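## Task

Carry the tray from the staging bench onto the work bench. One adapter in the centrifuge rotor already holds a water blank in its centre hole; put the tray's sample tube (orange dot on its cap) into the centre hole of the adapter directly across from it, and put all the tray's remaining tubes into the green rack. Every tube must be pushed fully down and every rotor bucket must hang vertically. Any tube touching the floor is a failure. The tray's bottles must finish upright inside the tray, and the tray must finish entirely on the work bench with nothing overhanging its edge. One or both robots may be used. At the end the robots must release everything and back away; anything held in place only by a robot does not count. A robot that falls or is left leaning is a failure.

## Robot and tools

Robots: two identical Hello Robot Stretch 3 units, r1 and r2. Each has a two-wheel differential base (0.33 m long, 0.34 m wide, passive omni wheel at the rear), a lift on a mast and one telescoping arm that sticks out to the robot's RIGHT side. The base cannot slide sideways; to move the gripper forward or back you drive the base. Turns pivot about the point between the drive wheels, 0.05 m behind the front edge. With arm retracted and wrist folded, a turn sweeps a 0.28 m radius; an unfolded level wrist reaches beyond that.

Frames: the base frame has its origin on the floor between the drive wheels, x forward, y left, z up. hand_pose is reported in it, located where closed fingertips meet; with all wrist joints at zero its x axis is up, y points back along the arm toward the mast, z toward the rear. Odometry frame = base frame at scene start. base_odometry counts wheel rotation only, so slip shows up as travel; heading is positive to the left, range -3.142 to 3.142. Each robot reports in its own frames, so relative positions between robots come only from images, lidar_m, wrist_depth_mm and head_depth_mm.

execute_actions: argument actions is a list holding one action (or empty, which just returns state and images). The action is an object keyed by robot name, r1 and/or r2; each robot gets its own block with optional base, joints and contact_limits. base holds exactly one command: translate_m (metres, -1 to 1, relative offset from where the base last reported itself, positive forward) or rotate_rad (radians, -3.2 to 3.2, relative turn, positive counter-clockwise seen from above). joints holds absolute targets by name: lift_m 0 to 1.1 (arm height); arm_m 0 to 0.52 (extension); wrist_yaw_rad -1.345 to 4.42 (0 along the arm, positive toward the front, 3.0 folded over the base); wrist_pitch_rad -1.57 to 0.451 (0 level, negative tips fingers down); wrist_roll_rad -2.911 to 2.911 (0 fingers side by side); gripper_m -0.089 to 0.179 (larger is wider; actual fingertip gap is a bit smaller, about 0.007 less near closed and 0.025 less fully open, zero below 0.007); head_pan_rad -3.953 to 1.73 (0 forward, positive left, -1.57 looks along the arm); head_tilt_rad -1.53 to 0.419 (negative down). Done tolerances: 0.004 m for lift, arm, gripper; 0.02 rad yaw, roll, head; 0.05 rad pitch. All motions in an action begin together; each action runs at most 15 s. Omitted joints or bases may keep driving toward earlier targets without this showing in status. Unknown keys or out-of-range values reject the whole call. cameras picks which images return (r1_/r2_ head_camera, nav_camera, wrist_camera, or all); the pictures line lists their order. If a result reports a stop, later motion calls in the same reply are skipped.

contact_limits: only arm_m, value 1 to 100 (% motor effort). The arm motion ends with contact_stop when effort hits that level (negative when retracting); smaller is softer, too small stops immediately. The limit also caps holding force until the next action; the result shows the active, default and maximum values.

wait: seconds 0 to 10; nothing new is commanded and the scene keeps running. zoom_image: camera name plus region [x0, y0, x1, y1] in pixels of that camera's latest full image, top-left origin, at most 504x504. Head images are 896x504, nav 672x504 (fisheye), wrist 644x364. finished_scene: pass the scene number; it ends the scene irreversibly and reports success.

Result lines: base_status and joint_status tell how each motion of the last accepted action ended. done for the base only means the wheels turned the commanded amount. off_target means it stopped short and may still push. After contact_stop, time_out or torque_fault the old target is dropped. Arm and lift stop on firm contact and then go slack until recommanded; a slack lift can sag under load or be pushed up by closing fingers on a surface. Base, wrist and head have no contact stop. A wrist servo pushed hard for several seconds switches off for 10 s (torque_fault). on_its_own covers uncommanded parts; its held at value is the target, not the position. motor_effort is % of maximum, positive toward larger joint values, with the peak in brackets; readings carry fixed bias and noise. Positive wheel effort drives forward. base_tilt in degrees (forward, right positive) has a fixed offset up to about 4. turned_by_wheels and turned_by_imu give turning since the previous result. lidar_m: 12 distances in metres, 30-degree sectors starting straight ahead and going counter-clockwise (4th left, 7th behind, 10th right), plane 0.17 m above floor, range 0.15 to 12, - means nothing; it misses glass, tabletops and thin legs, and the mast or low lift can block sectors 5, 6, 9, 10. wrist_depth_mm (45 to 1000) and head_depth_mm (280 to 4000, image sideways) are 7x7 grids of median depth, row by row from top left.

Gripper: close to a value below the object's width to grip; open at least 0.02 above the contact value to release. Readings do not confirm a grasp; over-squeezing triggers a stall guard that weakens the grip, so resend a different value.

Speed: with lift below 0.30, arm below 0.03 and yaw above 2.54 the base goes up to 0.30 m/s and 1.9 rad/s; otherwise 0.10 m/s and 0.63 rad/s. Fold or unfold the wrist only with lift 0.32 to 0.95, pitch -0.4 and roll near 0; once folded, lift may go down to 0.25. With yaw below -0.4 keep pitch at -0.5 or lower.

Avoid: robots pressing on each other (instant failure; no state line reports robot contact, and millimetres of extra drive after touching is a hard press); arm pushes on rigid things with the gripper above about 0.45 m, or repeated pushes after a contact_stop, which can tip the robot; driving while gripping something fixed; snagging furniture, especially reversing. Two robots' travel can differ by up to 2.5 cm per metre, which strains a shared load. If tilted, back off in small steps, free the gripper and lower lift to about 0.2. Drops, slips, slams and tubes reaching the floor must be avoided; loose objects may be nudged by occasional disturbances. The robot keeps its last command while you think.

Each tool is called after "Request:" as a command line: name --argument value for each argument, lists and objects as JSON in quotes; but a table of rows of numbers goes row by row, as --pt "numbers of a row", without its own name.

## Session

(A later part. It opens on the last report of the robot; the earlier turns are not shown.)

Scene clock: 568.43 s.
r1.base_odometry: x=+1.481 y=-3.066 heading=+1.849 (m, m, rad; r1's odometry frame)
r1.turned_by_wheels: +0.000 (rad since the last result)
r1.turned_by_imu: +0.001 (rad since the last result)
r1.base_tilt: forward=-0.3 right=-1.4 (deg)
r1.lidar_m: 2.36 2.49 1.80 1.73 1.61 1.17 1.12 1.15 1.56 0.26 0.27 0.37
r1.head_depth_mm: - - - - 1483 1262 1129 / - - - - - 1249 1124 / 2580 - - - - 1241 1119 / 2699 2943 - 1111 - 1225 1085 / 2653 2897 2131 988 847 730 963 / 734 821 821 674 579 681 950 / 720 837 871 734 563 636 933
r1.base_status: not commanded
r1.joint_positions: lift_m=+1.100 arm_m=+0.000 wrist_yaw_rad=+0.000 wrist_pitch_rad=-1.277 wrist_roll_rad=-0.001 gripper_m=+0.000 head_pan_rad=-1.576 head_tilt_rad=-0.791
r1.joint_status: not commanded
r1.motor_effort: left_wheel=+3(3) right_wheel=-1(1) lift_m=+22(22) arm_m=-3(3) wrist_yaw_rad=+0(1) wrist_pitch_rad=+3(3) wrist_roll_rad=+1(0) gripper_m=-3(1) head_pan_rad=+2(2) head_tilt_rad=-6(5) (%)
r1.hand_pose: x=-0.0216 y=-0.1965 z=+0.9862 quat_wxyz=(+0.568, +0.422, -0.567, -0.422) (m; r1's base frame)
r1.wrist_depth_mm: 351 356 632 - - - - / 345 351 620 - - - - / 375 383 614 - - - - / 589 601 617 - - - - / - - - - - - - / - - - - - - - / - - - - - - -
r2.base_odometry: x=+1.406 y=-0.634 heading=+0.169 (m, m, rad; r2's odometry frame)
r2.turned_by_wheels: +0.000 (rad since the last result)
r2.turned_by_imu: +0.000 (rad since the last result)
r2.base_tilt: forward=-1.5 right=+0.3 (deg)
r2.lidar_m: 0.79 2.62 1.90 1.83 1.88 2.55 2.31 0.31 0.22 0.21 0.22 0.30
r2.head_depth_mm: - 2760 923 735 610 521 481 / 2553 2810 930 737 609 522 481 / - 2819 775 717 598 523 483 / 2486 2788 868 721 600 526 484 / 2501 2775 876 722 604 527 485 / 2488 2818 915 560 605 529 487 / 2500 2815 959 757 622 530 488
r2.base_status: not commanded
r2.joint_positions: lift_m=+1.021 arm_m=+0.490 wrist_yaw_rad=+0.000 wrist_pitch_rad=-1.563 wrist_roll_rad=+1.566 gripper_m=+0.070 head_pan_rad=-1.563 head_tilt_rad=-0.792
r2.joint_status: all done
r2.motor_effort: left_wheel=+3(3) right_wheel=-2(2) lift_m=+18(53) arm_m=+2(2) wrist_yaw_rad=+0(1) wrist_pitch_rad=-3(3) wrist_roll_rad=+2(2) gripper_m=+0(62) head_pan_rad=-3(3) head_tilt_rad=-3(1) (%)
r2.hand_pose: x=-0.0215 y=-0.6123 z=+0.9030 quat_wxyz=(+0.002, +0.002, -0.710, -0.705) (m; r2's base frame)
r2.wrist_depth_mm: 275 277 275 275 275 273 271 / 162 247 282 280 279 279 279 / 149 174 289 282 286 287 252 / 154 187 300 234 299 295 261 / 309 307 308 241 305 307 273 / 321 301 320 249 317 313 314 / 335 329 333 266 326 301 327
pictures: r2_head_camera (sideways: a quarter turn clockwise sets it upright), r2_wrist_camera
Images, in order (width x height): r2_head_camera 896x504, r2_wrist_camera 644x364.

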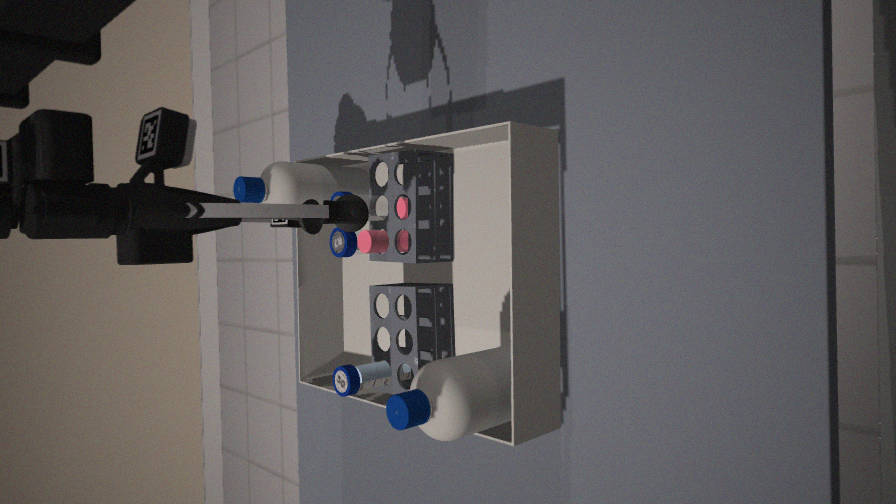

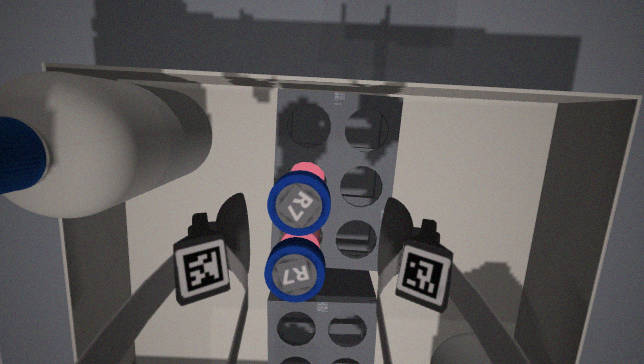

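Request:
execute_actions --actions '[{"r2":{"base":{"translate_m":-0.01},"joints":{"arm_m":0.499}}}]' --cameras '[]'

Request:
execute_actions --actions '[{"r2":{"joints":{"lift_m":0.965}}}]' --cameras '["r2_head_camera","r2_wrist_camera"]'

Scene clock: 577.17 s.
r1.base_odometry: x=+1.481 y=-3.066 heading=+1.849 (m, m, rad; r1's odometry frame)
r1.turned_by_wheels: +0.000 (rad since the last result)
r1.turned_by_imu: +0.001 (rad since the last result)
r1.base_tilt: forward=-0.2 right=-1.3 (deg)
r1.lidar_m: 2.36 2.49 1.80 1.73 1.62 1.16 1.12 1.16 1.56 0.26 0.27 0.37
r1.head_depth_mm: - - - - 1492 1258 1122 / - - - - - 1245 1119 / 2566 - - - - 1240 1122 / 2659 2919 - 1106 - 1220 1083 / 2649 2852 2151 983 847 727 964 / 735 822 821 675 578 680 952 / 719 835 875 736 563 637 939
r1.base_status: not commanded
r1.joint_positions: lift_m=+1.100 arm_m=+0.000 wrist_yaw_rad=+0.000 wrist_pitch_rad=-1.277 wrist_roll_rad=-0.001 gripper_m=+0.000 head_pan_rad=-1.576 head_tilt_rad=-0.791
r1.joint_status: not commanded
r1.motor_effort: left_wheel=+3(3) right_wheel=-1(1) lift_m=+22(22) arm_m=-3(3) wrist_yaw_rad=+0(1) wrist_pitch_rad=+3(3) wrist_roll_rad=+0(0) gripper_m=-2(2) head_pan_rad=+3(2) head_tilt_rad=-4(6) (%)
r1.hand_pose: x=-0.0216 y=-0.1965 z=+0.9862 quat_wxyz=(+0.568, +0.422, -0.567, -0.422) (m; r1's base frame)
r1.wrist_depth_mm: 353 356 630 - - - - / 343 351 626 - - - - / 379 384 613 - - - - / 589 594 605 - - - - / - - - - - - - / - - - - - - - / - - - - - - -
r2.base_odometry: x=+1.396 y=-0.636 heading=+0.169 (m, m, rad; r2's odometry frame)
r2.turned_by_wheels: +0.000 (rad since the last result)
r2.turned_by_imu: +0.000 (rad since the last result)
r2.base_tilt: forward=-1.5 right=+0.3 (deg)
r2.lidar_m: 0.79 2.62 1.90 1.82 1.89 2.57 2.31 0.30 0.22 0.21 0.22 0.30
r2.head_depth_mm: - 2772 929 734 607 520 908 / 2557 2804 933 737 609 522 482 / - 2818 800 695 598 523 483 / 2486 2824 872 719 603 524 484 / 2494 2785 878 722 602 526 486 / 2494 2796 896 567 605 527 487 / 2502 2801 960 754 609 530 488
r2.base_status: done
r2.joint_positions: lift_m=+1.021 arm_m=+0.499 wrist_yaw_rad=+0.000 wrist_pitch_rad=-1.563 wrist_roll_rad=+1.566 gripper_m=+0.070 head_pan_rad=-1.563 head_tilt_rad=-0.792
r2.joint_status: all done
r2.motor_effort: left_wheel=+2(4) right_wheel=-2(6) lift_m=+17(17) arm_m=+2(3) wrist_yaw_rad=+1(1) wrist_pitch_rad=-3(3) wrist_roll_rad=+2(2) gripper_m=+0(1) head_pan_rad=-3(3) head_tilt_rad=-3(2) (%)
r2.hand_pose: x=-0.0215 y=-0.6213 z=+0.9030 quat_wxyz=(+0.002, +0.002, -0.710, -0.705) (m; r2's base frame)
r2.wrist_depth_mm: 277 276 276 273 274 273 271 / 283 281 282 281 282 282 280 / 150 171 286 282 284 291 250 / 144 164 298 236 295 297 260 / 312 307 310 222 302 306 270 / 323 286 322 189 316 313 282 / 333 327 331 266 327 316 326
pictures: none
No camera images: the call's "cameras" was empty. Leave "cameras" out to get every camera's image.

Scene clock: 578.50 s.
r1.base_odometry: x=+1.481 y=-3.066 heading=+1.849 (m, m, rad; r1's odometry frame)
r1.turned_by_wheels: +0.000 (rad since the last result)
r1.turned_by_imu: +0.000 (rad since the last result)
r1.base_tilt: forward=-0.3 right=-1.4 (deg)
r1.lidar_m: 2.36 2.49 1.80 1.73 1.61 1.17 1.12 1.16 1.56 0.26 0.27 0.37
r1.head_depth_mm: - - - - 1502 1259 1129 / - - - - - 1241 1122 / 2603 - - - - 1247 1126 / 2672 2872 - 1106 - 1232 1085 / 2682 2890 2134 987 847 729 967 / 733 817 821 675 578 678 950 / 717 834 874 733 562 637 934
r1.base_status: not commanded
r1.joint_positions: lift_m=+1.100 arm_m=+0.000 wrist_yaw_rad=+0.000 wrist_pitch_rad=-1.277 wrist_roll_rad=-0.001 gripper_m=+0.000 head_pan_rad=-1.576 head_tilt_rad=-0.791
r1.joint_status: not commanded
r1.motor_effort: left_wheel=+3(3) right_wheel=-1(1) lift_m=+22(22) arm_m=-3(3) wrist_yaw_rad=+0(0) wrist_pitch_rad=+3(4) wrist_roll_rad=+0(0) gripper_m=-2(2) head_pan_rad=+2(2) head_tilt_rad=-5(4) (%)
r1.hand_pose: x=-0.0216 y=-0.1965 z=+0.9862 quat_wxyz=(+0.568, +0.422, -0.567, -0.422) (m; r1's base frame)
r1.wrist_depth_mm: 349 357 637 - - - - / 343 351 618 - - - - / 376 386 613 - - - - / 587 601 615 - - - - / - - - - - - - / - - - - - - - / - - - - - - -
r2.base_odometry: x=+1.396 y=-0.636 heading=+0.169 (m, m, rad; r2's odometry frame)
r2.turned_by_wheels: +0.000 (rad since the last result)
r2.turned_by_imu: +0.000 (rad since the last result)
r2.base_tilt: forward=-1.5 right=+0.3 (deg)
r2.lidar_m: 0.79 2.62 1.90 1.82 1.88 2.56 2.31 0.30 0.22 0.21 0.22 0.30
r2.head_depth_mm: 2413 - 927 734 608 520 906 / - 2807 930 740 610 522 482 / - 2810 802 697 598 524 483 / 2470 2809 871 720 600 524 485 / 2532 2795 873 723 603 527 484 / 2486 2812 892 568 605 529 487 / 2493 2786 958 752 609 529 488
r2.base_status: not commanded
r2.joint_positions: lift_m=+0.966 arm_m=+0.499 wrist_yaw_rad=+0.000 wrist_pitch_rad=-1.563 wrist_roll_rad=+1.566 gripper_m=+0.070 head_pan_rad=-1.563 head_tilt_rad=-0.792
r2.joint_status: all done
r2.motor_effort: left_wheel=+3(3) right_wheel=-1(2) lift_m=+18(21) arm_m=+2(2) wrist_yaw_rad=-1(1) wrist_pitch_rad=-3(4) wrist_roll_rad=+2(2) gripper_m=+0(0) head_pan_rad=-3(3) head_tilt_rad=-4(3) (%)
r2.hand_pose: x=-0.0215 y=-0.6213 z=+0.8480 quat_wxyz=(+0.002, +0.002, -0.710, -0.705) (m; r2's base frame)
r2.wrist_depth_mm: 225 224 224 223 222 222 222 / 223 226 229 228 228 227 229 / 126 170 235 176 229 233 231 / 117 157 243 182 209 242 238 / 121 249 248 127 245 250 245 / 220 260 260 126 227 257 243 / 221 271 268 133 263 266 242
pictures: r2_head_camera (sideways: a quarter turn clockwise sets it upright), r2_wrist_camera
Images, in order (width x height): r2_head_camera 896x504, r2_wrist_camera 644x364.

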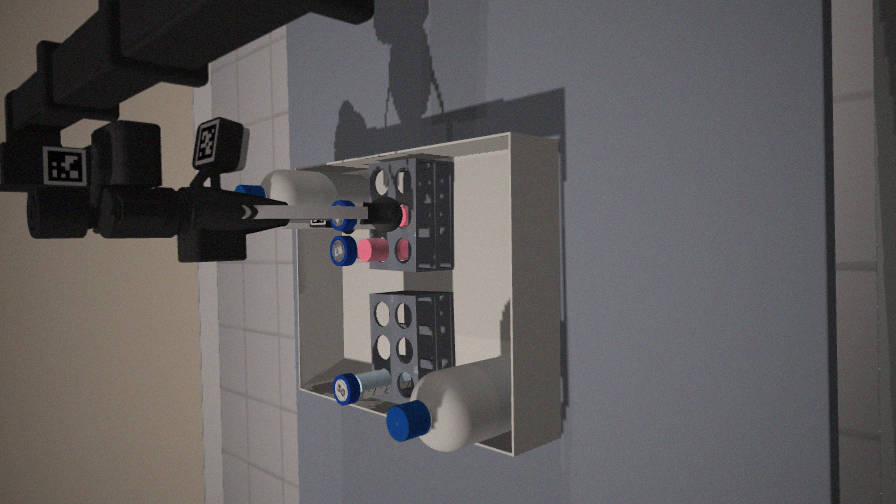

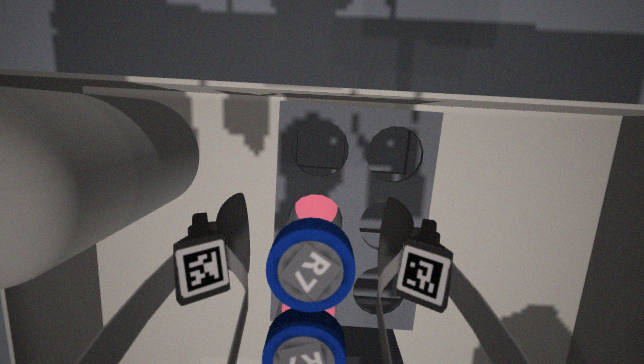

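Request:
execute_actions --actions '[{"r2":{"base":{"translate_m":0.008},"joints":{"lift_m":0.96}}}]' --cameras '[]'

Request:
execute_actions --actions '[{"r2":{"joints":{"gripper_m":0.0}}}]' --cameras '["r2_head_camera","r2_wrist_camera"]'

Request:
execute_actions --actions '[{"r2":{"joints":{"lift_m":1.1}}}]' --cameras '["r2_head_camera","r2_wrist_camera"]'

Scene clock: 587.13 s.
r1.base_odometry: x=+1.481 y=-3.066 heading=+1.849 (m, m, rad; r1's odometry frame)
r1.turned_by_wheels: +0.000 (rad since the last result)
r1.turned_by_imu: +0.001 (rad since the last result)
r1.base_tilt: forward=-0.2 right=-1.5 (deg)
r1.lidar_m: 2.36 2.49 1.80 1.73 1.62 1.16 1.12 1.16 1.57 0.26 0.27 0.37
r1.head_depth_mm: - - - - 1508 1263 1129 / - - - - - 1249 1125 / 2599 - - - - 1242 1122 / 2681 2924 - 1111 - 1236 1088 / 2667 2889 2131 987 849 727 965 / 732 822 820 676 577 678 949 / 720 834 875 734 562 636 933
r1.base_status: not commanded
r1.joint_positions: lift_m=+1.100 arm_m=+0.000 wrist_yaw_rad=+0.000 wrist_pitch_rad=-1.277 wrist_roll_rad=-0.001 gripper_m=+0.000 head_pan_rad=-1.576 head_tilt_rad=-0.791
r1.joint_status: not commanded
r1.motor_effort: left_wheel=+3(3) right_wheel=-1(1) lift_m=+22(22) arm_m=-3(3) wrist_yaw_rad=+0(0) wrist_pitch_rad=+4(4) wrist_roll_rad=+0(1) gripper_m=-2(2) head_pan_rad=+3(3) head_tilt_rad=-5(6) (%)
r1.hand_pose: x=-0.0216 y=-0.1965 z=+0.9862 quat_wxyz=(+0.568, +0.422, -0.567, -0.422) (m; r1's base frame)
r1.wrist_depth_mm: 351 356 634 - - - - / 345 349 623 - - - - / 376 387 611 - - - - / 589 593 610 - - - - / - - - - - - - / - - - - - - - / - - - - - - -
r2.base_odometry: x=+1.404 y=-0.635 heading=+0.169 (m, m, rad; r2's odometry frame)
r2.turned_by_wheels: +0.000 (rad since the last result)
r2.turned_by_imu: +0.000 (rad since the last result)
r2.base_tilt: forward=-1.5 right=+0.3 (deg)
r2.lidar_m: 0.79 2.62 1.90 1.82 1.89 2.56 2.31 0.31 0.22 0.21 0.22 0.30
r2.head_depth_mm: 2439 - 921 736 609 519 905 / - 2778 931 738 610 522 481 / - - 776 717 599 522 482 / 2466 2798 868 719 601 524 485 / 2506 2794 876 723 604 527 486 / 2502 2801 919 564 605 528 487 / 2465 2782 959 755 622 531 489
r2.base_status: done
r2.joint_positions: lift_m=+0.961 arm_m=+0.499 wrist_yaw_rad=+0.000 wrist_pitch_rad=-1.563 wrist_roll_rad=+1.566 gripper_m=+0.070 head_pan_rad=-1.563 head_tilt_rad=-0.792
r2.joint_status: all done
r2.motor_effort: left_wheel=+2(8) right_wheel=+0(4) lift_m=+17(14) arm_m=+2(2) wrist_yaw_rad=-1(1) wrist_pitch_rad=-4(3) wrist_roll_rad=+2(2) gripper_m=+0(0) head_pan_rad=-3(3) head_tilt_rad=-3(2) (%)
r2.hand_pose: x=-0.0215 y=-0.6213 z=+0.8430 quat_wxyz=(+0.002, +0.002, -0.710, -0.705) (m; r2's base frame)
r2.wrist_depth_mm: 220 219 218 218 218 216 217 / 152 192 223 167 203 222 222 / 119 160 229 200 200 228 228 / 116 161 236 175 202 235 233 / 133 246 242 117 235 243 239 / 218 254 255 122 214 251 243 / 222 264 263 126 261 261 241
pictures: none
No camera images: the call's "cameras" was empty. Leave "cameras" out to get every camera's image.

Scene clock: 588.33 s.
r1.base_odometry: x=+1.481 y=-3.066 heading=+1.849 (m, m, rad; r1's odometry frame)
r1.turned_by_wheels: +0.000 (rad since the last result)
r1.turned_by_imu: +0.000 (rad since the last result)
r1.base_tilt: forward=-0.1 right=-1.3 (deg)
r1.lidar_m: 2.35 2.48 1.81 1.73 1.61 1.17 1.12 1.15 1.56 0.26 0.27 0.37
r1.head_depth_mm: - - - - 1493 1251 1124 / - - - - - 1245 1126 / 2577 - - - - 1240 1120 / 2688 2929 - 1105 - 1228 1081 / 2631 2885 2162 988 845 727 965 / 735 821 820 676 578 680 955 / 719 833 871 735 561 637 935
r1.base_status: not commanded
r1.joint_positions: lift_m=+1.100 arm_m=+0.000 wrist_yaw_rad=+0.000 wrist_pitch_rad=-1.277 wrist_roll_rad=-0.001 gripper_m=+0.000 head_pan_rad=-1.576 head_tilt_rad=-0.791
r1.joint_status: not commanded
r1.motor_effort: left_wheel=+4(3) right_wheel=-1(1) lift_m=+22(22) arm_m=-3(3) wrist_yaw_rad=+0(0) wrist_pitch_rad=+4(4) wrist_roll_rad=+0(0) gripper_m=-1(2) head_pan_rad=+2(3) head_tilt_rad=-5(5) (%)
r1.hand_pose: x=-0.0216 y=-0.1965 z=+0.9862 quat_wxyz=(+0.568, +0.422, -0.567, -0.422) (m; r1's base frame)
r1.wrist_depth_mm: 352 357 628 - - - - / 344 351 622 - - - - / 379 384 621 - - - - / 591 594 608 - - - - / - - - - - - - / - - - - - - - / - - - - - - -
r2.base_odometry: x=+1.404 y=-0.635 heading=+0.169 (m, m, rad; r2's odometry frame)
r2.turned_by_wheels: +0.000 (rad since the last result)
r2.turned_by_imu: +0.000 (rad since the last result)
r2.base_tilt: forward=-1.5 right=+0.3 (deg)
r2.lidar_m: 0.79 2.61 1.90 1.83 1.89 2.56 2.31 0.31 0.22 0.21 0.22 0.30
r2.head_depth_mm: 2442 - 927 734 608 520 911 / - 2767 935 738 610 523 482 / - - 780 717 600 523 483 / 2486 2806 870 719 601 524 485 / 2479 2799 875 723 603 526 486 / 2489 2785 918 565 604 528 487 / 2514 2792 958 756 622 531 489
r2.base_status: not commanded
r2.joint_positions: lift_m=+0.961 arm_m=+0.499 wrist_yaw_rad=+0.001 wrist_pitch_rad=-1.576 wrist_roll_rad=+1.566 gripper_m=+0.001 head_pan_rad=-1.563 head_tilt_rad=-0.792
r2.joint_status: all done
r2.motor_effort: left_wheel=+2(1) right_wheel=+0(1) lift_m=+18(18) arm_m=+2(2) wrist_yaw_rad=-1(2) wrist_pitch_rad=+2(3) wrist_roll_rad=+2(2) gripper_m=-13(87) head_pan_rad=-3(3) head_tilt_rad=-2(3) (%)
r2.hand_pose: x=-0.0216 y=-0.6181 z=+0.8433 quat_wxyz=(+0.003, +0.002, -0.705, -0.709) (m; r2's base frame)
r2.wrist_depth_mm: 219 218 220 220 220 221 220 / 151 204 223 172 200 224 224 / 123 165 232 223 225 231 230 / 120 166 237 176 207 239 235 / 201 244 245 118 243 246 242 / 223 254 256 125 251 254 239 / 227 261 263 127 263 262 237
pictures: r2_head_camera (sideways: a quarter turn clockwise sets it upright), r2_wrist_camera
Images, in order (width x height): r2_head_camera 896x504, r2_wrist_camera 644x364.

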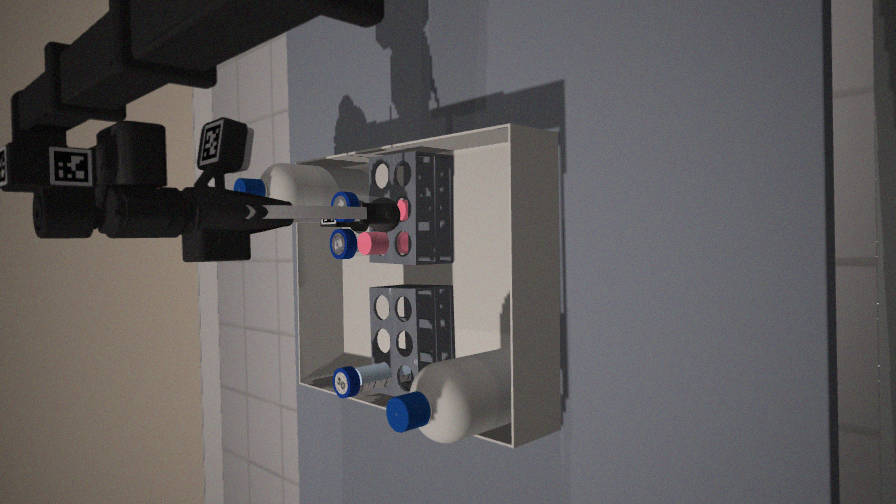

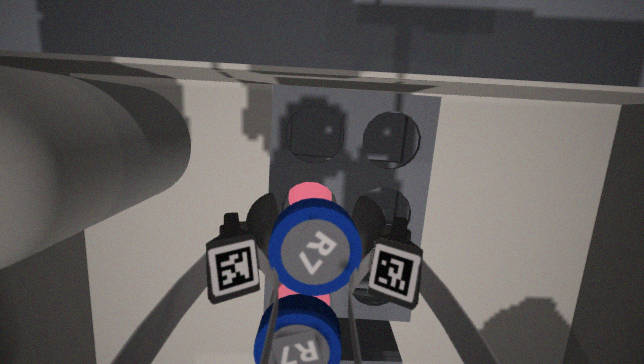

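Scene clock: 590.43 s.
r1.base_odometry: x=+1.481 y=-3.066 heading=+1.849 (m, m, rad; r1's odometry frame)
r1.turned_by_wheels: +0.000 (rad since the last result)
r1.turned_by_imu: +0.000 (rad since the last result)
r1.base_tilt: forward=-0.2 right=-1.3 (deg)
r1.lidar_m: 2.36 2.48 1.80 1.73 1.61 1.17 1.12 1.15 1.57 0.26 0.27 0.37
r1.head_depth_mm: - - - - 1506 1262 1121 / - - - - - 1243 1118 / 2563 - - - - 1247 1121 / 2676 2894 - 1111 - 1227 1088 / 2663 2892 2164 991 846 728 967 / 733 816 820 675 578 679 951 / 720 831 871 734 562 637 937
r1.base_status: not commanded
r1.joint_positions: lift_m=+1.100 arm_m=+0.000 wrist_yaw_rad=+0.000 wrist_pitch_rad=-1.277 wrist_roll_rad=-0.001 gripper_m=+0.000 head_pan_rad=-1.576 head_tilt_rad=-0.791
r1.joint_status: not commanded
r1.motor_effort: left_wheel=+3(4) right_wheel=-1(1) lift_m=+22(22) arm_m=-3(3) wrist_yaw_rad=+0(0) wrist_pitch_rad=+3(3) wrist_roll_rad=+0(0) gripper_m=-3(2) head_pan_rad=+2(2) head_tilt_rad=-5(4) (%)
r1.hand_pose: x=-0.0216 y=-0.1965 z=+0.9862 quat_wxyz=(+0.568, +0.422, -0.567, -0.422) (m; r1's base frame)
r1.wrist_depth_mm: 352 354 637 - - - - / 344 351 628 - - - - / 376 384 612 - - - - / 585 599 613 - - - - / - - - - - - - / - - - - - - - / - - - - - - -
r2.base_odometry: x=+1.404 y=-0.635 heading=+0.169 (m, m, rad; r2's odometry frame)
r2.turned_by_wheels: +0.000 (rad since the last result)
r2.turned_by_imu: +0.000 (rad since the last result)
r2.base_tilt: forward=-1.5 right=+0.2 (deg)
r2.lidar_m: 0.79 2.62 1.90 1.82 1.89 2.56 2.32 0.31 0.22 0.21 0.22 0.30
r2.head_depth_mm: 2505 2758 927 734 608 520 481 / 2512 2789 931 737 610 521 482 / 2549 2782 778 717 599 524 483 / 2584 2807 871 719 602 525 484 / 2501 2795 875 724 604 526 486 / 2494 2799 918 564 605 528 487 / 2502 2776 957 754 621 530 489
r2.base_status: not commanded
r2.joint_positions: lift_m=+1.099 arm_m=+0.499 wrist_yaw_rad=+0.001 wrist_pitch_rad=-1.569 wrist_roll_rad=+1.566 gripper_m=+0.000 head_pan_rad=-1.563 head_tilt_rad=-0.792
r2.joint_status: all done
r2.motor_effort: left_wheel=+2(4) right_wheel=-1(2) lift_m=+63(65) arm_m=+2(2) wrist_yaw_rad=-1(2) wrist_pitch_rad=-1(2) wrist_roll_rad=+2(2) gripper_m=-11(13) head_pan_rad=-3(3) head_tilt_rad=-2(2) (%)
r2.hand_pose: x=-0.0216 y=-0.6199 z=+0.9809 quat_wxyz=(+0.003, +0.002, -0.708, -0.707) (m; r2's base frame)
r2.wrist_depth_mm: 349 348 347 347 347 348 345 / 362 356 358 358 356 356 357 / 373 223 326 356 365 364 368 / - 313 381 316 375 369 377 / - 391 389 119 394 386 395 / - 397 411 339 400 400 403 / - 419 415 353 414 372 423
pictures: r2_head_camera (sideways: a quarter turn clockwise sets it upright), r2_wrist_camera
Images, in order (width x height): r2_head_camera 896x504, r2_wrist_camera 644x364.

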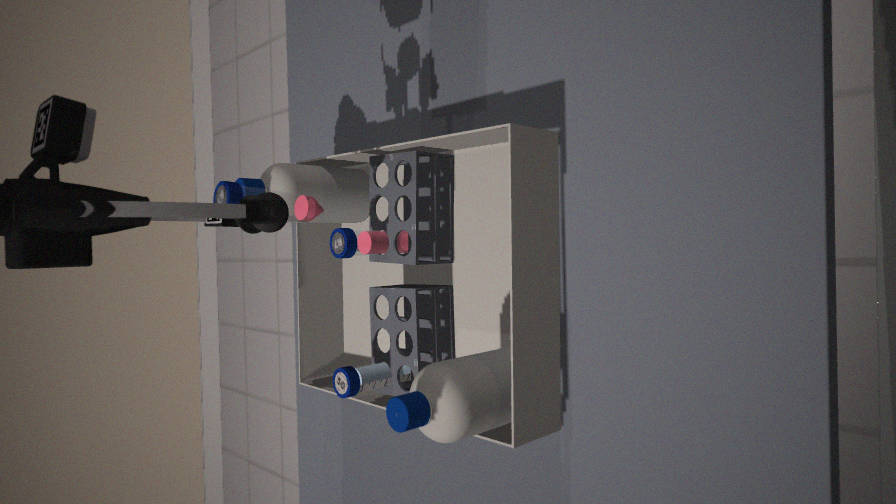

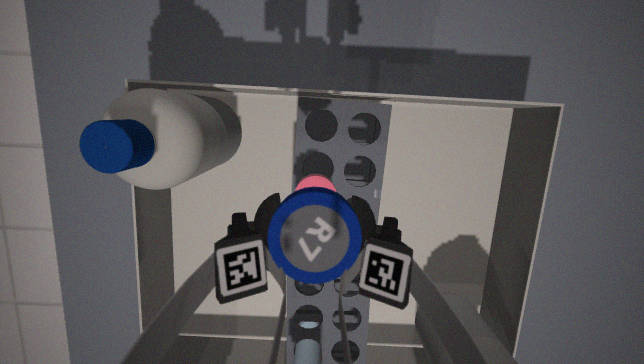

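Request:
execute_actions --actions '[{"r2":{"joints":{"arm_m":0.41,"wrist_roll_rad":0.0}}}]' --cameras '[]'

Request:
execute_actions --actions '[{"r2":{"base":{"translate_m":-0.305}}}]' --cameras '["r2_head_camera","r2_wrist_camera"]'

Scene clock: 599.23 s.
r1.base_odometry: x=+1.481 y=-3.066 heading=+1.849 (m, m, rad; r1's odometry frame)
r1.turned_by_wheels: +0.000 (rad since the last result)
r1.turned_by_imu: +0.001 (rad since the last result)
r1.base_tilt: forward=-0.2 right=-1.4 (deg)
r1.lidar_m: 2.36 2.49 1.80 1.73 1.61 1.16 1.12 1.16 1.56 0.26 0.27 0.37
r1.head_depth_mm: - - - - 1501 1260 1127 / - - - - - 1243 1123 / 2616 - - - - 1237 1117 / 2696 2911 - 1106 - 1225 1079 / 2675 2878 2145 986 848 730 965 / 733 818 823 673 577 681 953 / 719 828 872 735 561 637 933
r1.base_status: not commanded
r1.joint_positions: lift_m=+1.100 arm_m=+0.000 wrist_yaw_rad=+0.000 wrist_pitch_rad=-1.277 wrist_roll_rad=-0.001 gripper_m=+0.000 head_pan_rad=-1.576 head_tilt_rad=-0.791
r1.joint_status: not commanded
r1.motor_effort: left_wheel=+3(4) right_wheel=-1(2) lift_m=+22(22) arm_m=-3(3) wrist_yaw_rad=+0(0) wrist_pitch_rad=+4(4) wrist_roll_rad=+0(0) gripper_m=-1(2) head_pan_rad=+1(2) head_tilt_rad=-5(5) (%)
r1.hand_pose: x=-0.0216 y=-0.1965 z=+0.9862 quat_wxyz=(+0.568, +0.422, -0.567, -0.422) (m; r1's base frame)
r1.wrist_depth_mm: 350 355 635 - - - - / 344 350 622 - - - - / 382 382 621 - - - - / 591 592 610 - - - - / - - - - - - - / - - - - - - - / - - - - - - -
r2.base_odometry: x=+1.404 y=-0.635 heading=+0.169 (m, m, rad; r2's odometry frame)
r2.turned_by_wheels: +0.000 (rad since the last result)
r2.turned_by_imu: +0.000 (rad since the last result)
r2.base_tilt: forward=-1.5 right=+0.3 (deg)
r2.lidar_m: 0.79 2.62 1.90 1.82 1.88 2.56 2.32 0.30 0.22 0.21 0.22 0.30
r2.head_depth_mm: 2501 2792 927 736 609 519 908 / 2505 2788 931 739 610 522 481 / 2473 2831 770 714 598 524 483 / 2499 2844 850 718 600 525 484 / 2487 2825 875 723 604 527 486 / 2502 2796 920 563 605 528 487 / 2510 2789 957 755 621 531 488
r2.base_status: not commanded
r2.joint_positions: lift_m=+1.099 arm_m=+0.410 wrist_yaw_rad=+0.001 wrist_pitch_rad=-1.569 wrist_roll_rad=+0.006 gripper_m=+0.000 head_pan_rad=-1.563 head_tilt_rad=-0.792
r2.joint_status: all done
r2.motor_effort: left_wheel=+3(3) right_wheel=-2(1) lift_m=+63(62) arm_m=-4(6) wrist_yaw_rad=-1(3) wrist_pitch_rad=-1(1) wrist_roll_rad=-2(3) gripper_m=-10(11) head_pan_rad=-3(3) head_tilt_rad=-2(3) (%)
r2.hand_pose: x=-0.0217 y=-0.5316 z=+0.9809 quat_wxyz=(+0.499, +0.498, -0.501, -0.501) (m; r2's base frame)
r2.wrist_depth_mm: 312 343 345 347 348 352 352 / 293 297 313 302 358 363 363 / 364 331 356 313 367 372 370 / 373 373 380 375 381 384 340 / 384 300 385 119 398 396 397 / 241 275 407 336 404 408 410 / 415 417 416 426 422 421 423
pictures: none
No camera images: the call's "cameras" was empty. Leave "cameras" out to get every camera's image.

Scene clock: 603.53 s.
r1.base_odometry: x=+1.481 y=-3.066 heading=+1.849 (m, m, rad; r1's odometry frame)
r1.turned_by_wheels: +0.000 (rad since the last result)
r1.turned_by_imu: +0.001 (rad since the last result)
r1.base_tilt: forward=-0.3 right=-1.4 (deg)
r1.lidar_m: 2.36 2.50 1.80 1.73 1.61 1.16 1.12 1.15 1.56 0.26 0.27 0.37
r1.head_depth_mm: - - - - 1499 1259 1123 / - - - - - 1241 1121 / 2618 - - - - 1242 1121 / 2648 2946 - 1116 - 1236 1086 / 2685 2835 2135 984 846 730 964 / 735 819 819 677 579 681 947 / 718 832 873 733 560 637 934
r1.base_status: not commanded
r1.joint_positions: lift_m=+1.100 arm_m=+0.000 wrist_yaw_rad=+0.000 wrist_pitch_rad=-1.277 wrist_roll_rad=-0.001 gripper_m=+0.000 head_pan_rad=-1.576 head_tilt_rad=-0.791
r1.joint_status: not commanded
r1.motor_effort: left_wheel=+3(3) right_wheel=-1(1) lift_m=+22(22) arm_m=-3(3) wrist_yaw_rad=+0(0) wrist_pitch_rad=+4(3) wrist_roll_rad=+0(0) gripper_m=-1(2) head_pan_rad=+2(2) head_tilt_rad=-4(4) (%)
r1.hand_pose: x=-0.0216 y=-0.1965 z=+0.9862 quat_wxyz=(+0.568, +0.422, -0.567, -0.422) (m; r1's base frame)
r1.wrist_depth_mm: 351 355 636 - - - - / 347 350 622 - - - - / 379 382 617 - - - - / 591 594 611 - - - - / - - - - - - - / - - - - - - - / - - - - - - -
r2.base_odometry: x=+1.103 y=-0.686 heading=+0.170 (m, m, rad; r2's odometry frame)
r2.turned_by_wheels: +0.000 (rad since the last result)
r2.turned_by_imu: +0.000 (rad since the last result)
r2.base_tilt: forward=-1.5 right=+0.3 (deg)
r2.lidar_m: 0.80 2.62 1.89 1.82 1.88 2.55 2.02 0.31 0.22 0.22 0.22 0.30
r2.head_depth_mm: 2509 2781 2161 734 610 520 692 / 2516 2793 930 726 611 522 911 / 2463 2824 901 693 615 523 912 / 2481 2831 907 724 616 525 913 / 2504 2791 948 748 619 525 916 / 2503 2803 850 713 620 528 488 / 2490 2797 850 730 608 529 489
r2.base_status: done
r2.joint_positions: lift_m=+1.099 arm_m=+0.410 wrist_yaw_rad=+0.001 wrist_pitch_rad=-1.569 wrist_roll_rad=+0.006 gripper_m=+0.000 head_pan_rad=-1.563 head_tilt_rad=-0.792
r2.joint_status: not commanded
r2.motor_effort: left_wheel=+2(2) right_wheel=-1(6) lift_m=+63(63) arm_m=-4(5) wrist_yaw_rad=-2(1) wrist_pitch_rad=-1(1) wrist_roll_rad=-2(3) gripper_m=-11(11) head_pan_rad=-3(3) head_tilt_rad=-3(4) (%)
r2.hand_pose: x=-0.0217 y=-0.5316 z=+0.9809 quat_wxyz=(+0.499, +0.498, -0.501, -0.501) (m; r2's base frame)
r2.wrist_depth_mm: 315 348 351 353 351 352 - / 299 359 359 360 356 359 - / 321 363 368 311 366 372 - / 370 380 376 314 375 384 - / 383 391 388 119 395 395 - / 378 404 410 407 403 412 - / 413 414 420 417 424 422 -
pictures: r2_head_camera (sideways: a quarter turn clockwise sets it upright), r2_wrist_camera
Images, in order (width x height): r2_head_camera 896x504, r2_wrist_camera 644x364.

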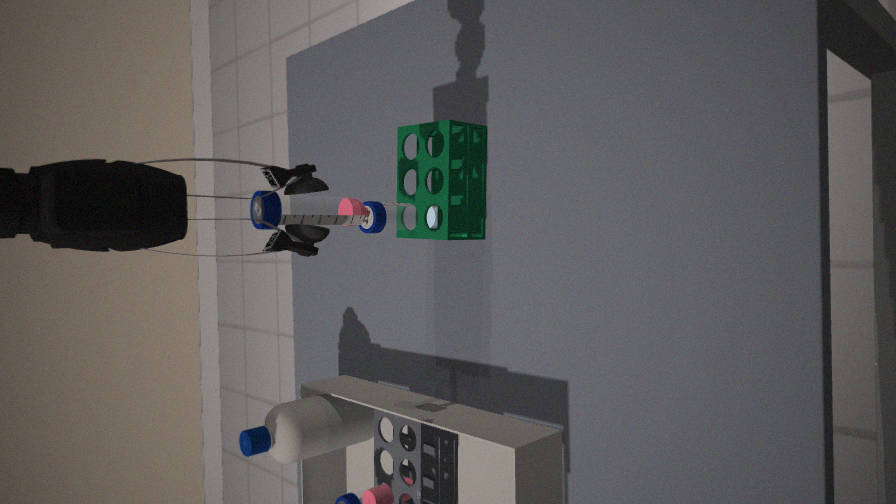

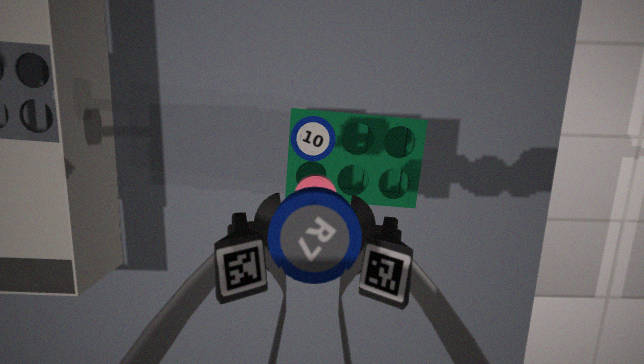

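Request:
execute_actions --actions '[{"r2":{"joints":{"lift_m":1.04}}}]' --cameras '["r2_head_camera","r2_wrist_camera"]'

Request:
zoom_image --camera "r2_head_camera" --region '[260,110,500,270]'

Scene clock: 607.83 s.
r1.base_odometry: x=+1.481 y=-3.066 heading=+1.849 (m, m, rad; r1's odometry frame)
r1.turned_by_wheels: +0.000 (rad since the last result)
r1.turned_by_imu: +0.001 (rad since the last result)
r1.base_tilt: forward=-0.2 right=-1.5 (deg)
r1.lidar_m: 2.36 2.50 1.80 1.73 1.61 1.17 1.12 1.16 1.56 0.26 0.27 0.37
r1.head_depth_mm: - - - - 1486 1263 1136 / - - - - - 1242 1123 / 2563 - - - - 1250 1120 / 2631 2936 - 1108 - 1236 1084 / 2682 2874 2135 987 845 727 968 / 734 820 818 675 576 682 949 / 717 829 875 733 562 636 939
r1.base_status: not commanded
r1.joint_positions: lift_m=+1.100 arm_m=+0.000 wrist_yaw_rad=+0.000 wrist_pitch_rad=-1.277 wrist_roll_rad=-0.001 gripper_m=+0.000 head_pan_rad=-1.576 head_tilt_rad=-0.791
r1.joint_status: not commanded
r1.motor_effort: left_wheel=+3(3) right_wheel=-1(1) lift_m=+22(22) arm_m=-3(3) wrist_yaw_rad=+0(0) wrist_pitch_rad=+3(4) wrist_roll_rad=+0(1) gripper_m=-2(2) head_pan_rad=+2(3) head_tilt_rad=-4(4) (%)
r1.hand_pose: x=-0.0216 y=-0.1965 z=+0.9862 quat_wxyz=(+0.568, +0.422, -0.567, -0.422) (m; r1's base frame)
r1.wrist_depth_mm: 350 356 632 - - - - / 343 352 615 - - - - / 377 386 614 - - - - / 591 592 607 - - - - / - - - - - - - / - - - - - - - / - - - - - - -
r2.base_odometry: x=+1.103 y=-0.686 heading=+0.170 (m, m, rad; r2's odometry frame)
r2.turned_by_wheels: +0.000 (rad since the last result)
r2.turned_by_imu: +0.000 (rad since the last result)
r2.base_tilt: forward=-1.5 right=+0.2 (deg)
r2.lidar_m: 0.80 2.61 1.90 1.82 1.89 2.56 2.01 0.31 0.22 0.22 0.22 0.30
r2.head_depth_mm: 2548 2771 2189 735 609 521 691 / 2599 2776 930 717 612 521 908 / - 2817 937 683 613 524 910 / 2522 2785 978 721 615 525 915 / 2504 2786 946 748 617 526 917 / 2506 2796 850 713 620 529 488 / 2486 2792 870 730 608 530 488
r2.base_status: not commanded
r2.joint_positions: lift_m=+1.041 arm_m=+0.410 wrist_yaw_rad=+0.001 wrist_pitch_rad=-1.569 wrist_roll_rad=+0.006 gripper_m=+0.000 head_pan_rad=-1.563 head_tilt_rad=-0.792
r2.joint_status: all done
r2.motor_effort: left_wheel=+2(2) right_wheel=-2(1) lift_m=+18(60) arm_m=-4(4) wrist_yaw_rad=-3(1) wrist_pitch_rad=-1(1) wrist_roll_rad=-2(2) gripper_m=-10(10) head_pan_rad=-3(3) head_tilt_rad=-2(2) (%)
r2.hand_pose: x=-0.0217 y=-0.5316 z=+0.9231 quat_wxyz=(+0.499, +0.498, -0.501, -0.501) (m; r2's base frame)
r2.wrist_depth_mm: 285 295 293 296 295 297 298 / 286 301 302 304 304 306 309 / 290 312 315 251 308 317 319 / 291 318 320 205 267 327 - / 295 332 331 119 335 336 - / 293 340 347 345 347 346 - / 350 348 355 355 353 355 -
pictures: r2_head_camera (sideways: a quarter turn clockwise sets it upright), r2_wrist_camera
Images, in order (width x height): r2_head_camera 896x504, r2_wrist_camera 644x364.

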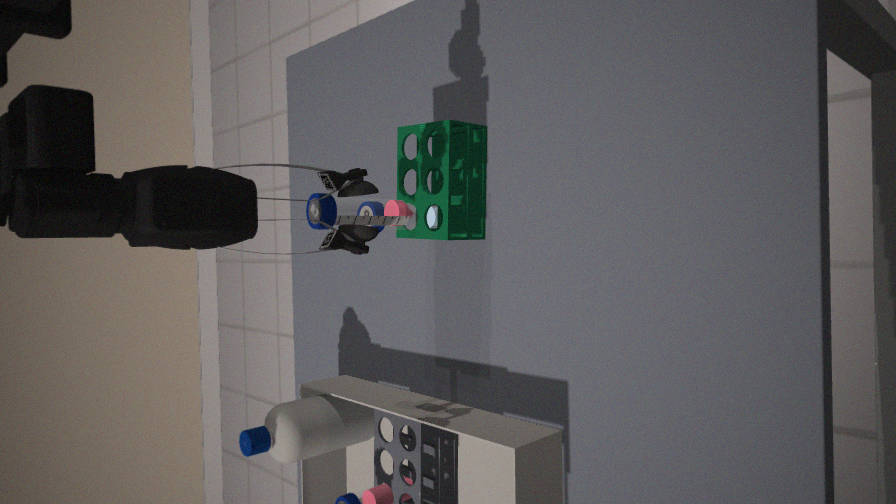

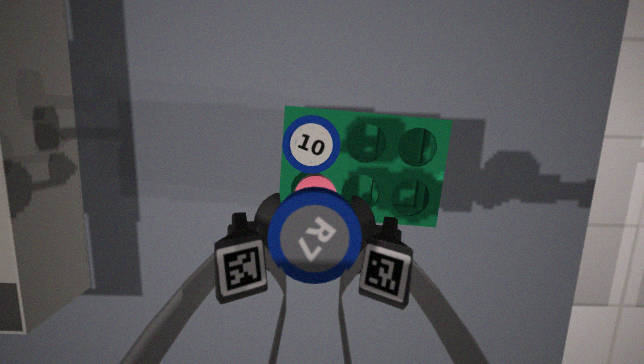

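Region (260, 110, 500, 270) of r2_head_camera's 896x504 image, scaled by 2.100, with more detail than that image has.

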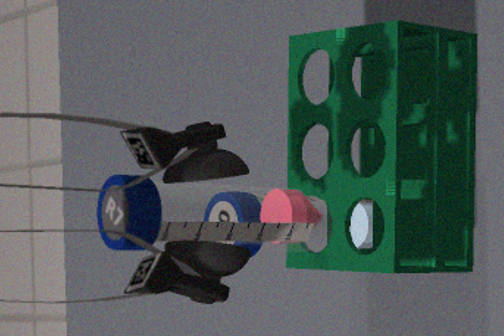

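Request:
execute_actions --actions '[{"r2":{"base":{"translate_m":0.005},"joints":{"arm_m":0.396,"lift_m":1.028}}}]' --cameras '["r2_head_camera","r2_wrist_camera"]'

Request:
zoom_image --camera "r2_head_camera" --region '[320,140,500,260]'

Scene clock: 614.70 s.
r1.base_odometry: x=+1.481 y=-3.066 heading=+1.849 (m, m, rad; r1's odometry frame)
r1.turned_by_wheels: +0.000 (rad since the last result)
r1.turned_by_imu: +0.001 (rad since the last result)
r1.base_tilt: forward=-0.3 right=-1.5 (deg)
r1.lidar_m: 2.36 2.49 1.80 1.73 1.62 1.16 1.12 1.16 1.56 0.26 0.27 0.37
r1.head_depth_mm: - - - - 1497 1260 1123 / - - - - - 1245 1129 / 2603 - - - - 1240 1116 / 2677 2875 - 1113 - 1226 1081 / 2645 2875 2164 983 847 732 964 / 735 819 817 677 578 678 953 / 717 835 872 735 563 637 939
r1.base_status: not commanded
r1.joint_positions: lift_m=+1.100 arm_m=+0.000 wrist_yaw_rad=+0.000 wrist_pitch_rad=-1.277 wrist_roll_rad=-0.001 gripper_m=+0.000 head_pan_rad=-1.576 head_tilt_rad=-0.791
r1.joint_status: not commanded
r1.motor_effort: left_wheel=+3(3) right_wheel=-1(1) lift_m=+22(22) arm_m=-3(3) wrist_yaw_rad=+1(0) wrist_pitch_rad=+3(4) wrist_roll_rad=+0(0) gripper_m=-2(2) head_pan_rad=+3(3) head_tilt_rad=-5(4) (%)
r1.hand_pose: x=-0.0216 y=-0.1965 z=+0.9862 quat_wxyz=(+0.568, +0.422, -0.567, -0.422) (m; r1's base frame)
r1.wrist_depth_mm: 351 355 639 - - - - / 343 350 617 - - - - / 376 386 605 - - - - / 589 593 616 - - - - / - - - - - - - / - - - - - - - / - - - - - - -
r2.base_odometry: x=+1.108 y=-0.685 heading=+0.170 (m, m, rad; r2's odometry frame)
r2.turned_by_wheels: +0.000 (rad since the last result)
r2.turned_by_imu: +0.000 (rad since the last result)
r2.base_tilt: forward=-1.5 right=+0.3 (deg)
r2.lidar_m: 0.80 2.61 1.90 1.82 1.89 2.56 2.02 0.31 0.22 0.22 0.22 0.30
r2.head_depth_mm: 2590 2779 2179 733 608 520 702 / 2491 2784 930 715 611 523 909 / - 2761 937 681 613 523 910 / 2497 2792 943 725 615 524 914 / 2505 2789 947 748 617 526 915 / 2475 2810 816 729 620 527 488 / 2508 2789 854 730 607 529 488
r2.base_status: done
r2.joint_positions: lift_m=+1.029 arm_m=+0.396 wrist_yaw_rad=+0.001 wrist_pitch_rad=-1.569 wrist_roll_rad=+0.006 gripper_m=+0.000 head_pan_rad=-1.563 head_tilt_rad=-0.792
r2.joint_status: all done
r2.motor_effort: left_wheel=+2(8) right_wheel=-2(3) lift_m=+18(16) arm_m=-4(4) wrist_yaw_rad=-1(1) wrist_pitch_rad=-1(1) wrist_roll_rad=-2(3) gripper_m=-10(10) head_pan_rad=-2(3) head_tilt_rad=-3(3) (%)
r2.hand_pose: x=-0.0217 y=-0.5176 z=+0.9111 quat_wxyz=(+0.499, +0.498, -0.501, -0.501) (m; r2's base frame)
r2.wrist_depth_mm: 279 281 283 284 284 288 288 / 280 290 290 290 293 295 295 / 284 302 300 181 245 302 305 / 286 307 307 247 252 312 316 / 287 316 317 118 318 323 326 / 291 328 334 327 330 331 - / 336 336 339 339 341 342 -
pictures: r2_head_camera (sideways: a quarter turn clockwise sets it upright), r2_wrist_camera
Images, in order (width x height): r2_head_camera 896x504, r2_wrist_camera 644x364.

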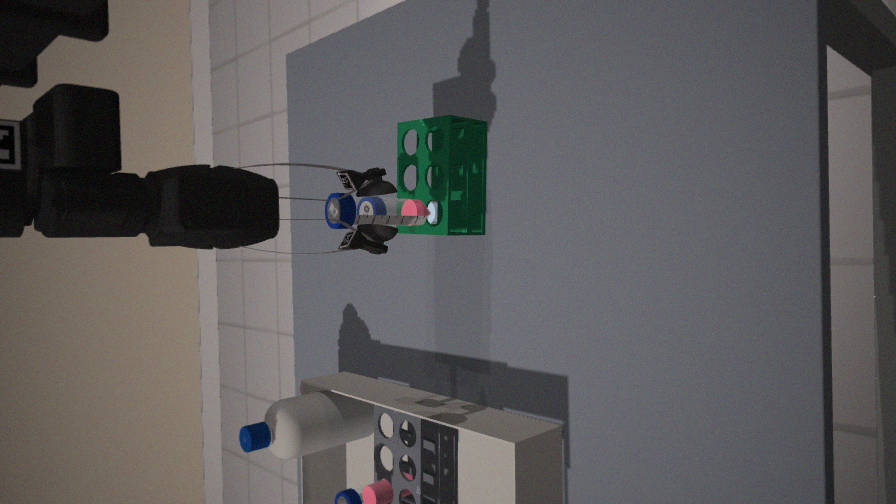

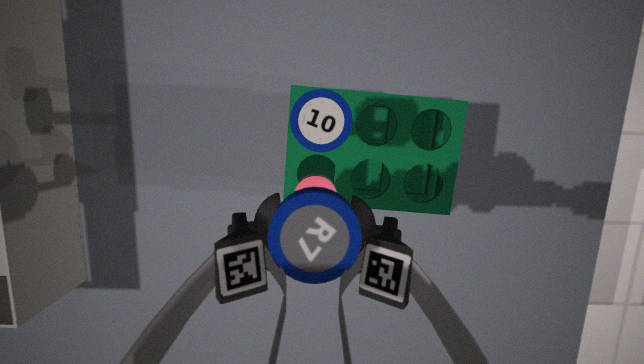

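Region (320, 140, 500, 260) of r2_head_camera's 896x504 image, scaled by 2.800, with more detail than that image has.

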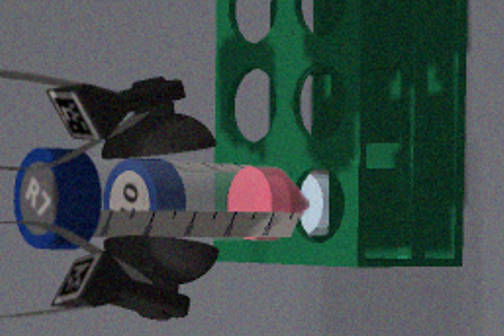

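Request:
execute_actions --actions '[{"r2":{"joints":{"lift_m":1.005}}}]' --cameras '["r2_head_camera","r2_wrist_camera"]'

Request:
zoom_image --camera "r2_head_camera" --region '[320,140,500,260]'

Scene clock: 629.53 s.
r1.base_odometry: x=+1.481 y=-3.066 heading=+1.849 (m, m, rad; r1's odometry frame)
r1.turned_by_wheels: +0.000 (rad since the last result)
r1.turned_by_imu: +0.001 (rad since the last result)
r1.base_tilt: forward=-0.3 right=-1.5 (deg)
r1.lidar_m: 2.36 2.49 1.80 1.73 1.62 1.16 1.12 1.16 1.57 0.26 0.27 0.37
r1.head_depth_mm: - - - - 1499 1257 1123 / - - - - - 1248 1123 / 2569 - - - - 1248 1122 / 2684 2927 - 1116 - 1226 1086 / 2681 2890 2154 987 850 726 966 / 734 819 818 674 578 679 952 / 716 833 875 735 561 635 938
r1.base_status: not commanded
r1.joint_positions: lift_m=+1.100 arm_m=+0.000 wrist_yaw_rad=+0.000 wrist_pitch_rad=-1.277 wrist_roll_rad=-0.001 gripper_m=+0.000 head_pan_rad=-1.576 head_tilt_rad=-0.791
r1.joint_status: not commanded
r1.motor_effort: left_wheel=+3(3) right_wheel=-1(1) lift_m=+22(22) arm_m=-3(3) wrist_yaw_rad=+0(0) wrist_pitch_rad=+4(3) wrist_roll_rad=+0(0) gripper_m=-2(1) head_pan_rad=+3(3) head_tilt_rad=-5(4) (%)
r1.hand_pose: x=-0.0216 y=-0.1965 z=+0.9862 quat_wxyz=(+0.568, +0.422, -0.567, -0.422) (m; r1's base frame)
r1.wrist_depth_mm: 350 357 629 - - - - / 345 350 631 - - - - / 374 386 611 - - - - / 591 600 608 - - - - / - - - - - - - / - - - - - - - / - - - - - - -
r2.base_odometry: x=+1.108 y=-0.685 heading=+0.170 (m, m, rad; r2's odometry frame)
r2.turned_by_wheels: +0.000 (rad since the last result)
r2.turned_by_imu: +0.000 (rad since the last result)
r2.base_tilt: forward=-1.5 right=+0.3 (deg)
r2.lidar_m: 0.80 2.61 1.89 1.82 1.89 2.55 2.02 0.31 0.22 0.22 0.22 0.30
r2.head_depth_mm: - 2813 2184 737 608 520 702 / 2512 2818 931 717 611 522 908 / - 2824 903 679 613 523 911 / 2499 2813 940 722 616 524 916 / 2496 2814 948 747 618 527 916 / 2495 2792 818 729 621 528 487 / 2519 2799 853 730 607 529 490
r2.base_status: not commanded
r2.joint_positions: lift_m=+1.006 arm_m=+0.396 wrist_yaw_rad=+0.001 wrist_pitch_rad=-1.568 wrist_roll_rad=+0.006 gripper_m=+0.000 head_pan_rad=-1.563 head_tilt_rad=-0.792
r2.joint_status: all done
r2.motor_effort: left_wheel=+2(2) right_wheel=-2(2) lift_m=+18(17) arm_m=-4(4) wrist_yaw_rad=-1(2) wrist_pitch_rad=-1(2) wrist_roll_rad=-2(2) gripper_m=-10(10) head_pan_rad=-4(3) head_tilt_rad=-3(2) (%)
r2.hand_pose: x=-0.0217 y=-0.5177 z=+0.8881 quat_wxyz=(+0.500, +0.498, -0.501, -0.501) (m; r2's base frame)
r2.wrist_depth_mm: 258 259 262 264 263 265 265 / 266 268 270 268 269 270 270 / 272 275 275 158 250 278 281 / 282 282 285 223 230 287 289 / 285 295 292 118 294 296 297 / 290 301 305 307 305 306 307 / 313 310 314 312 317 317 324
pictures: r2_head_camera (sideways: a quarter turn clockwise sets it upright), r2_wrist_camera
Images, in order (width x height): r2_head_camera 896x504, r2_wrist_camera 644x364.

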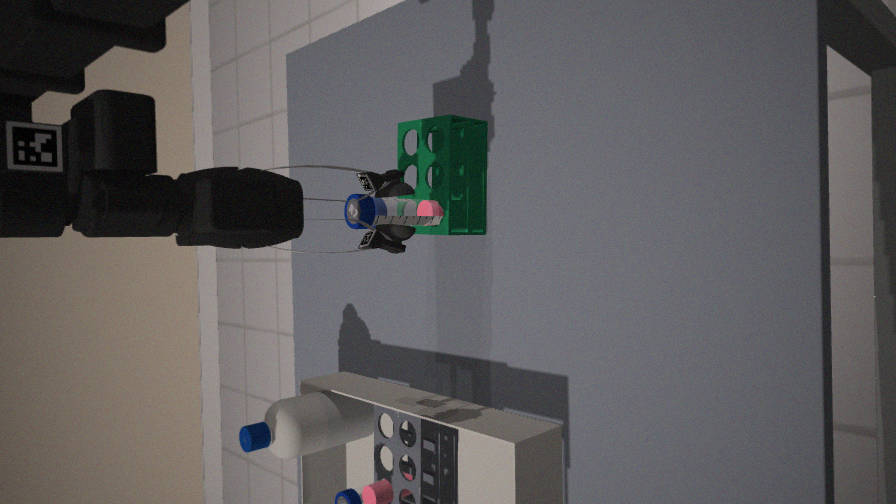

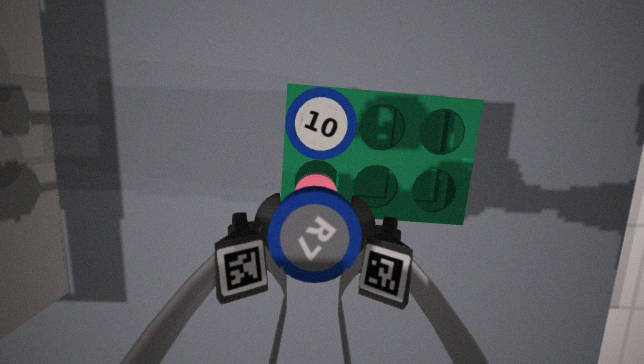

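Region (320, 140, 500, 260) of r2_head_camera's 896x504 image, scaled by 2.800, with more detail than that image has.

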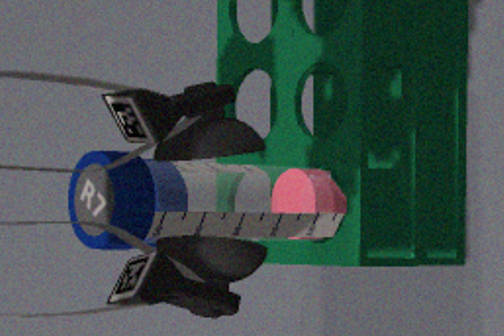

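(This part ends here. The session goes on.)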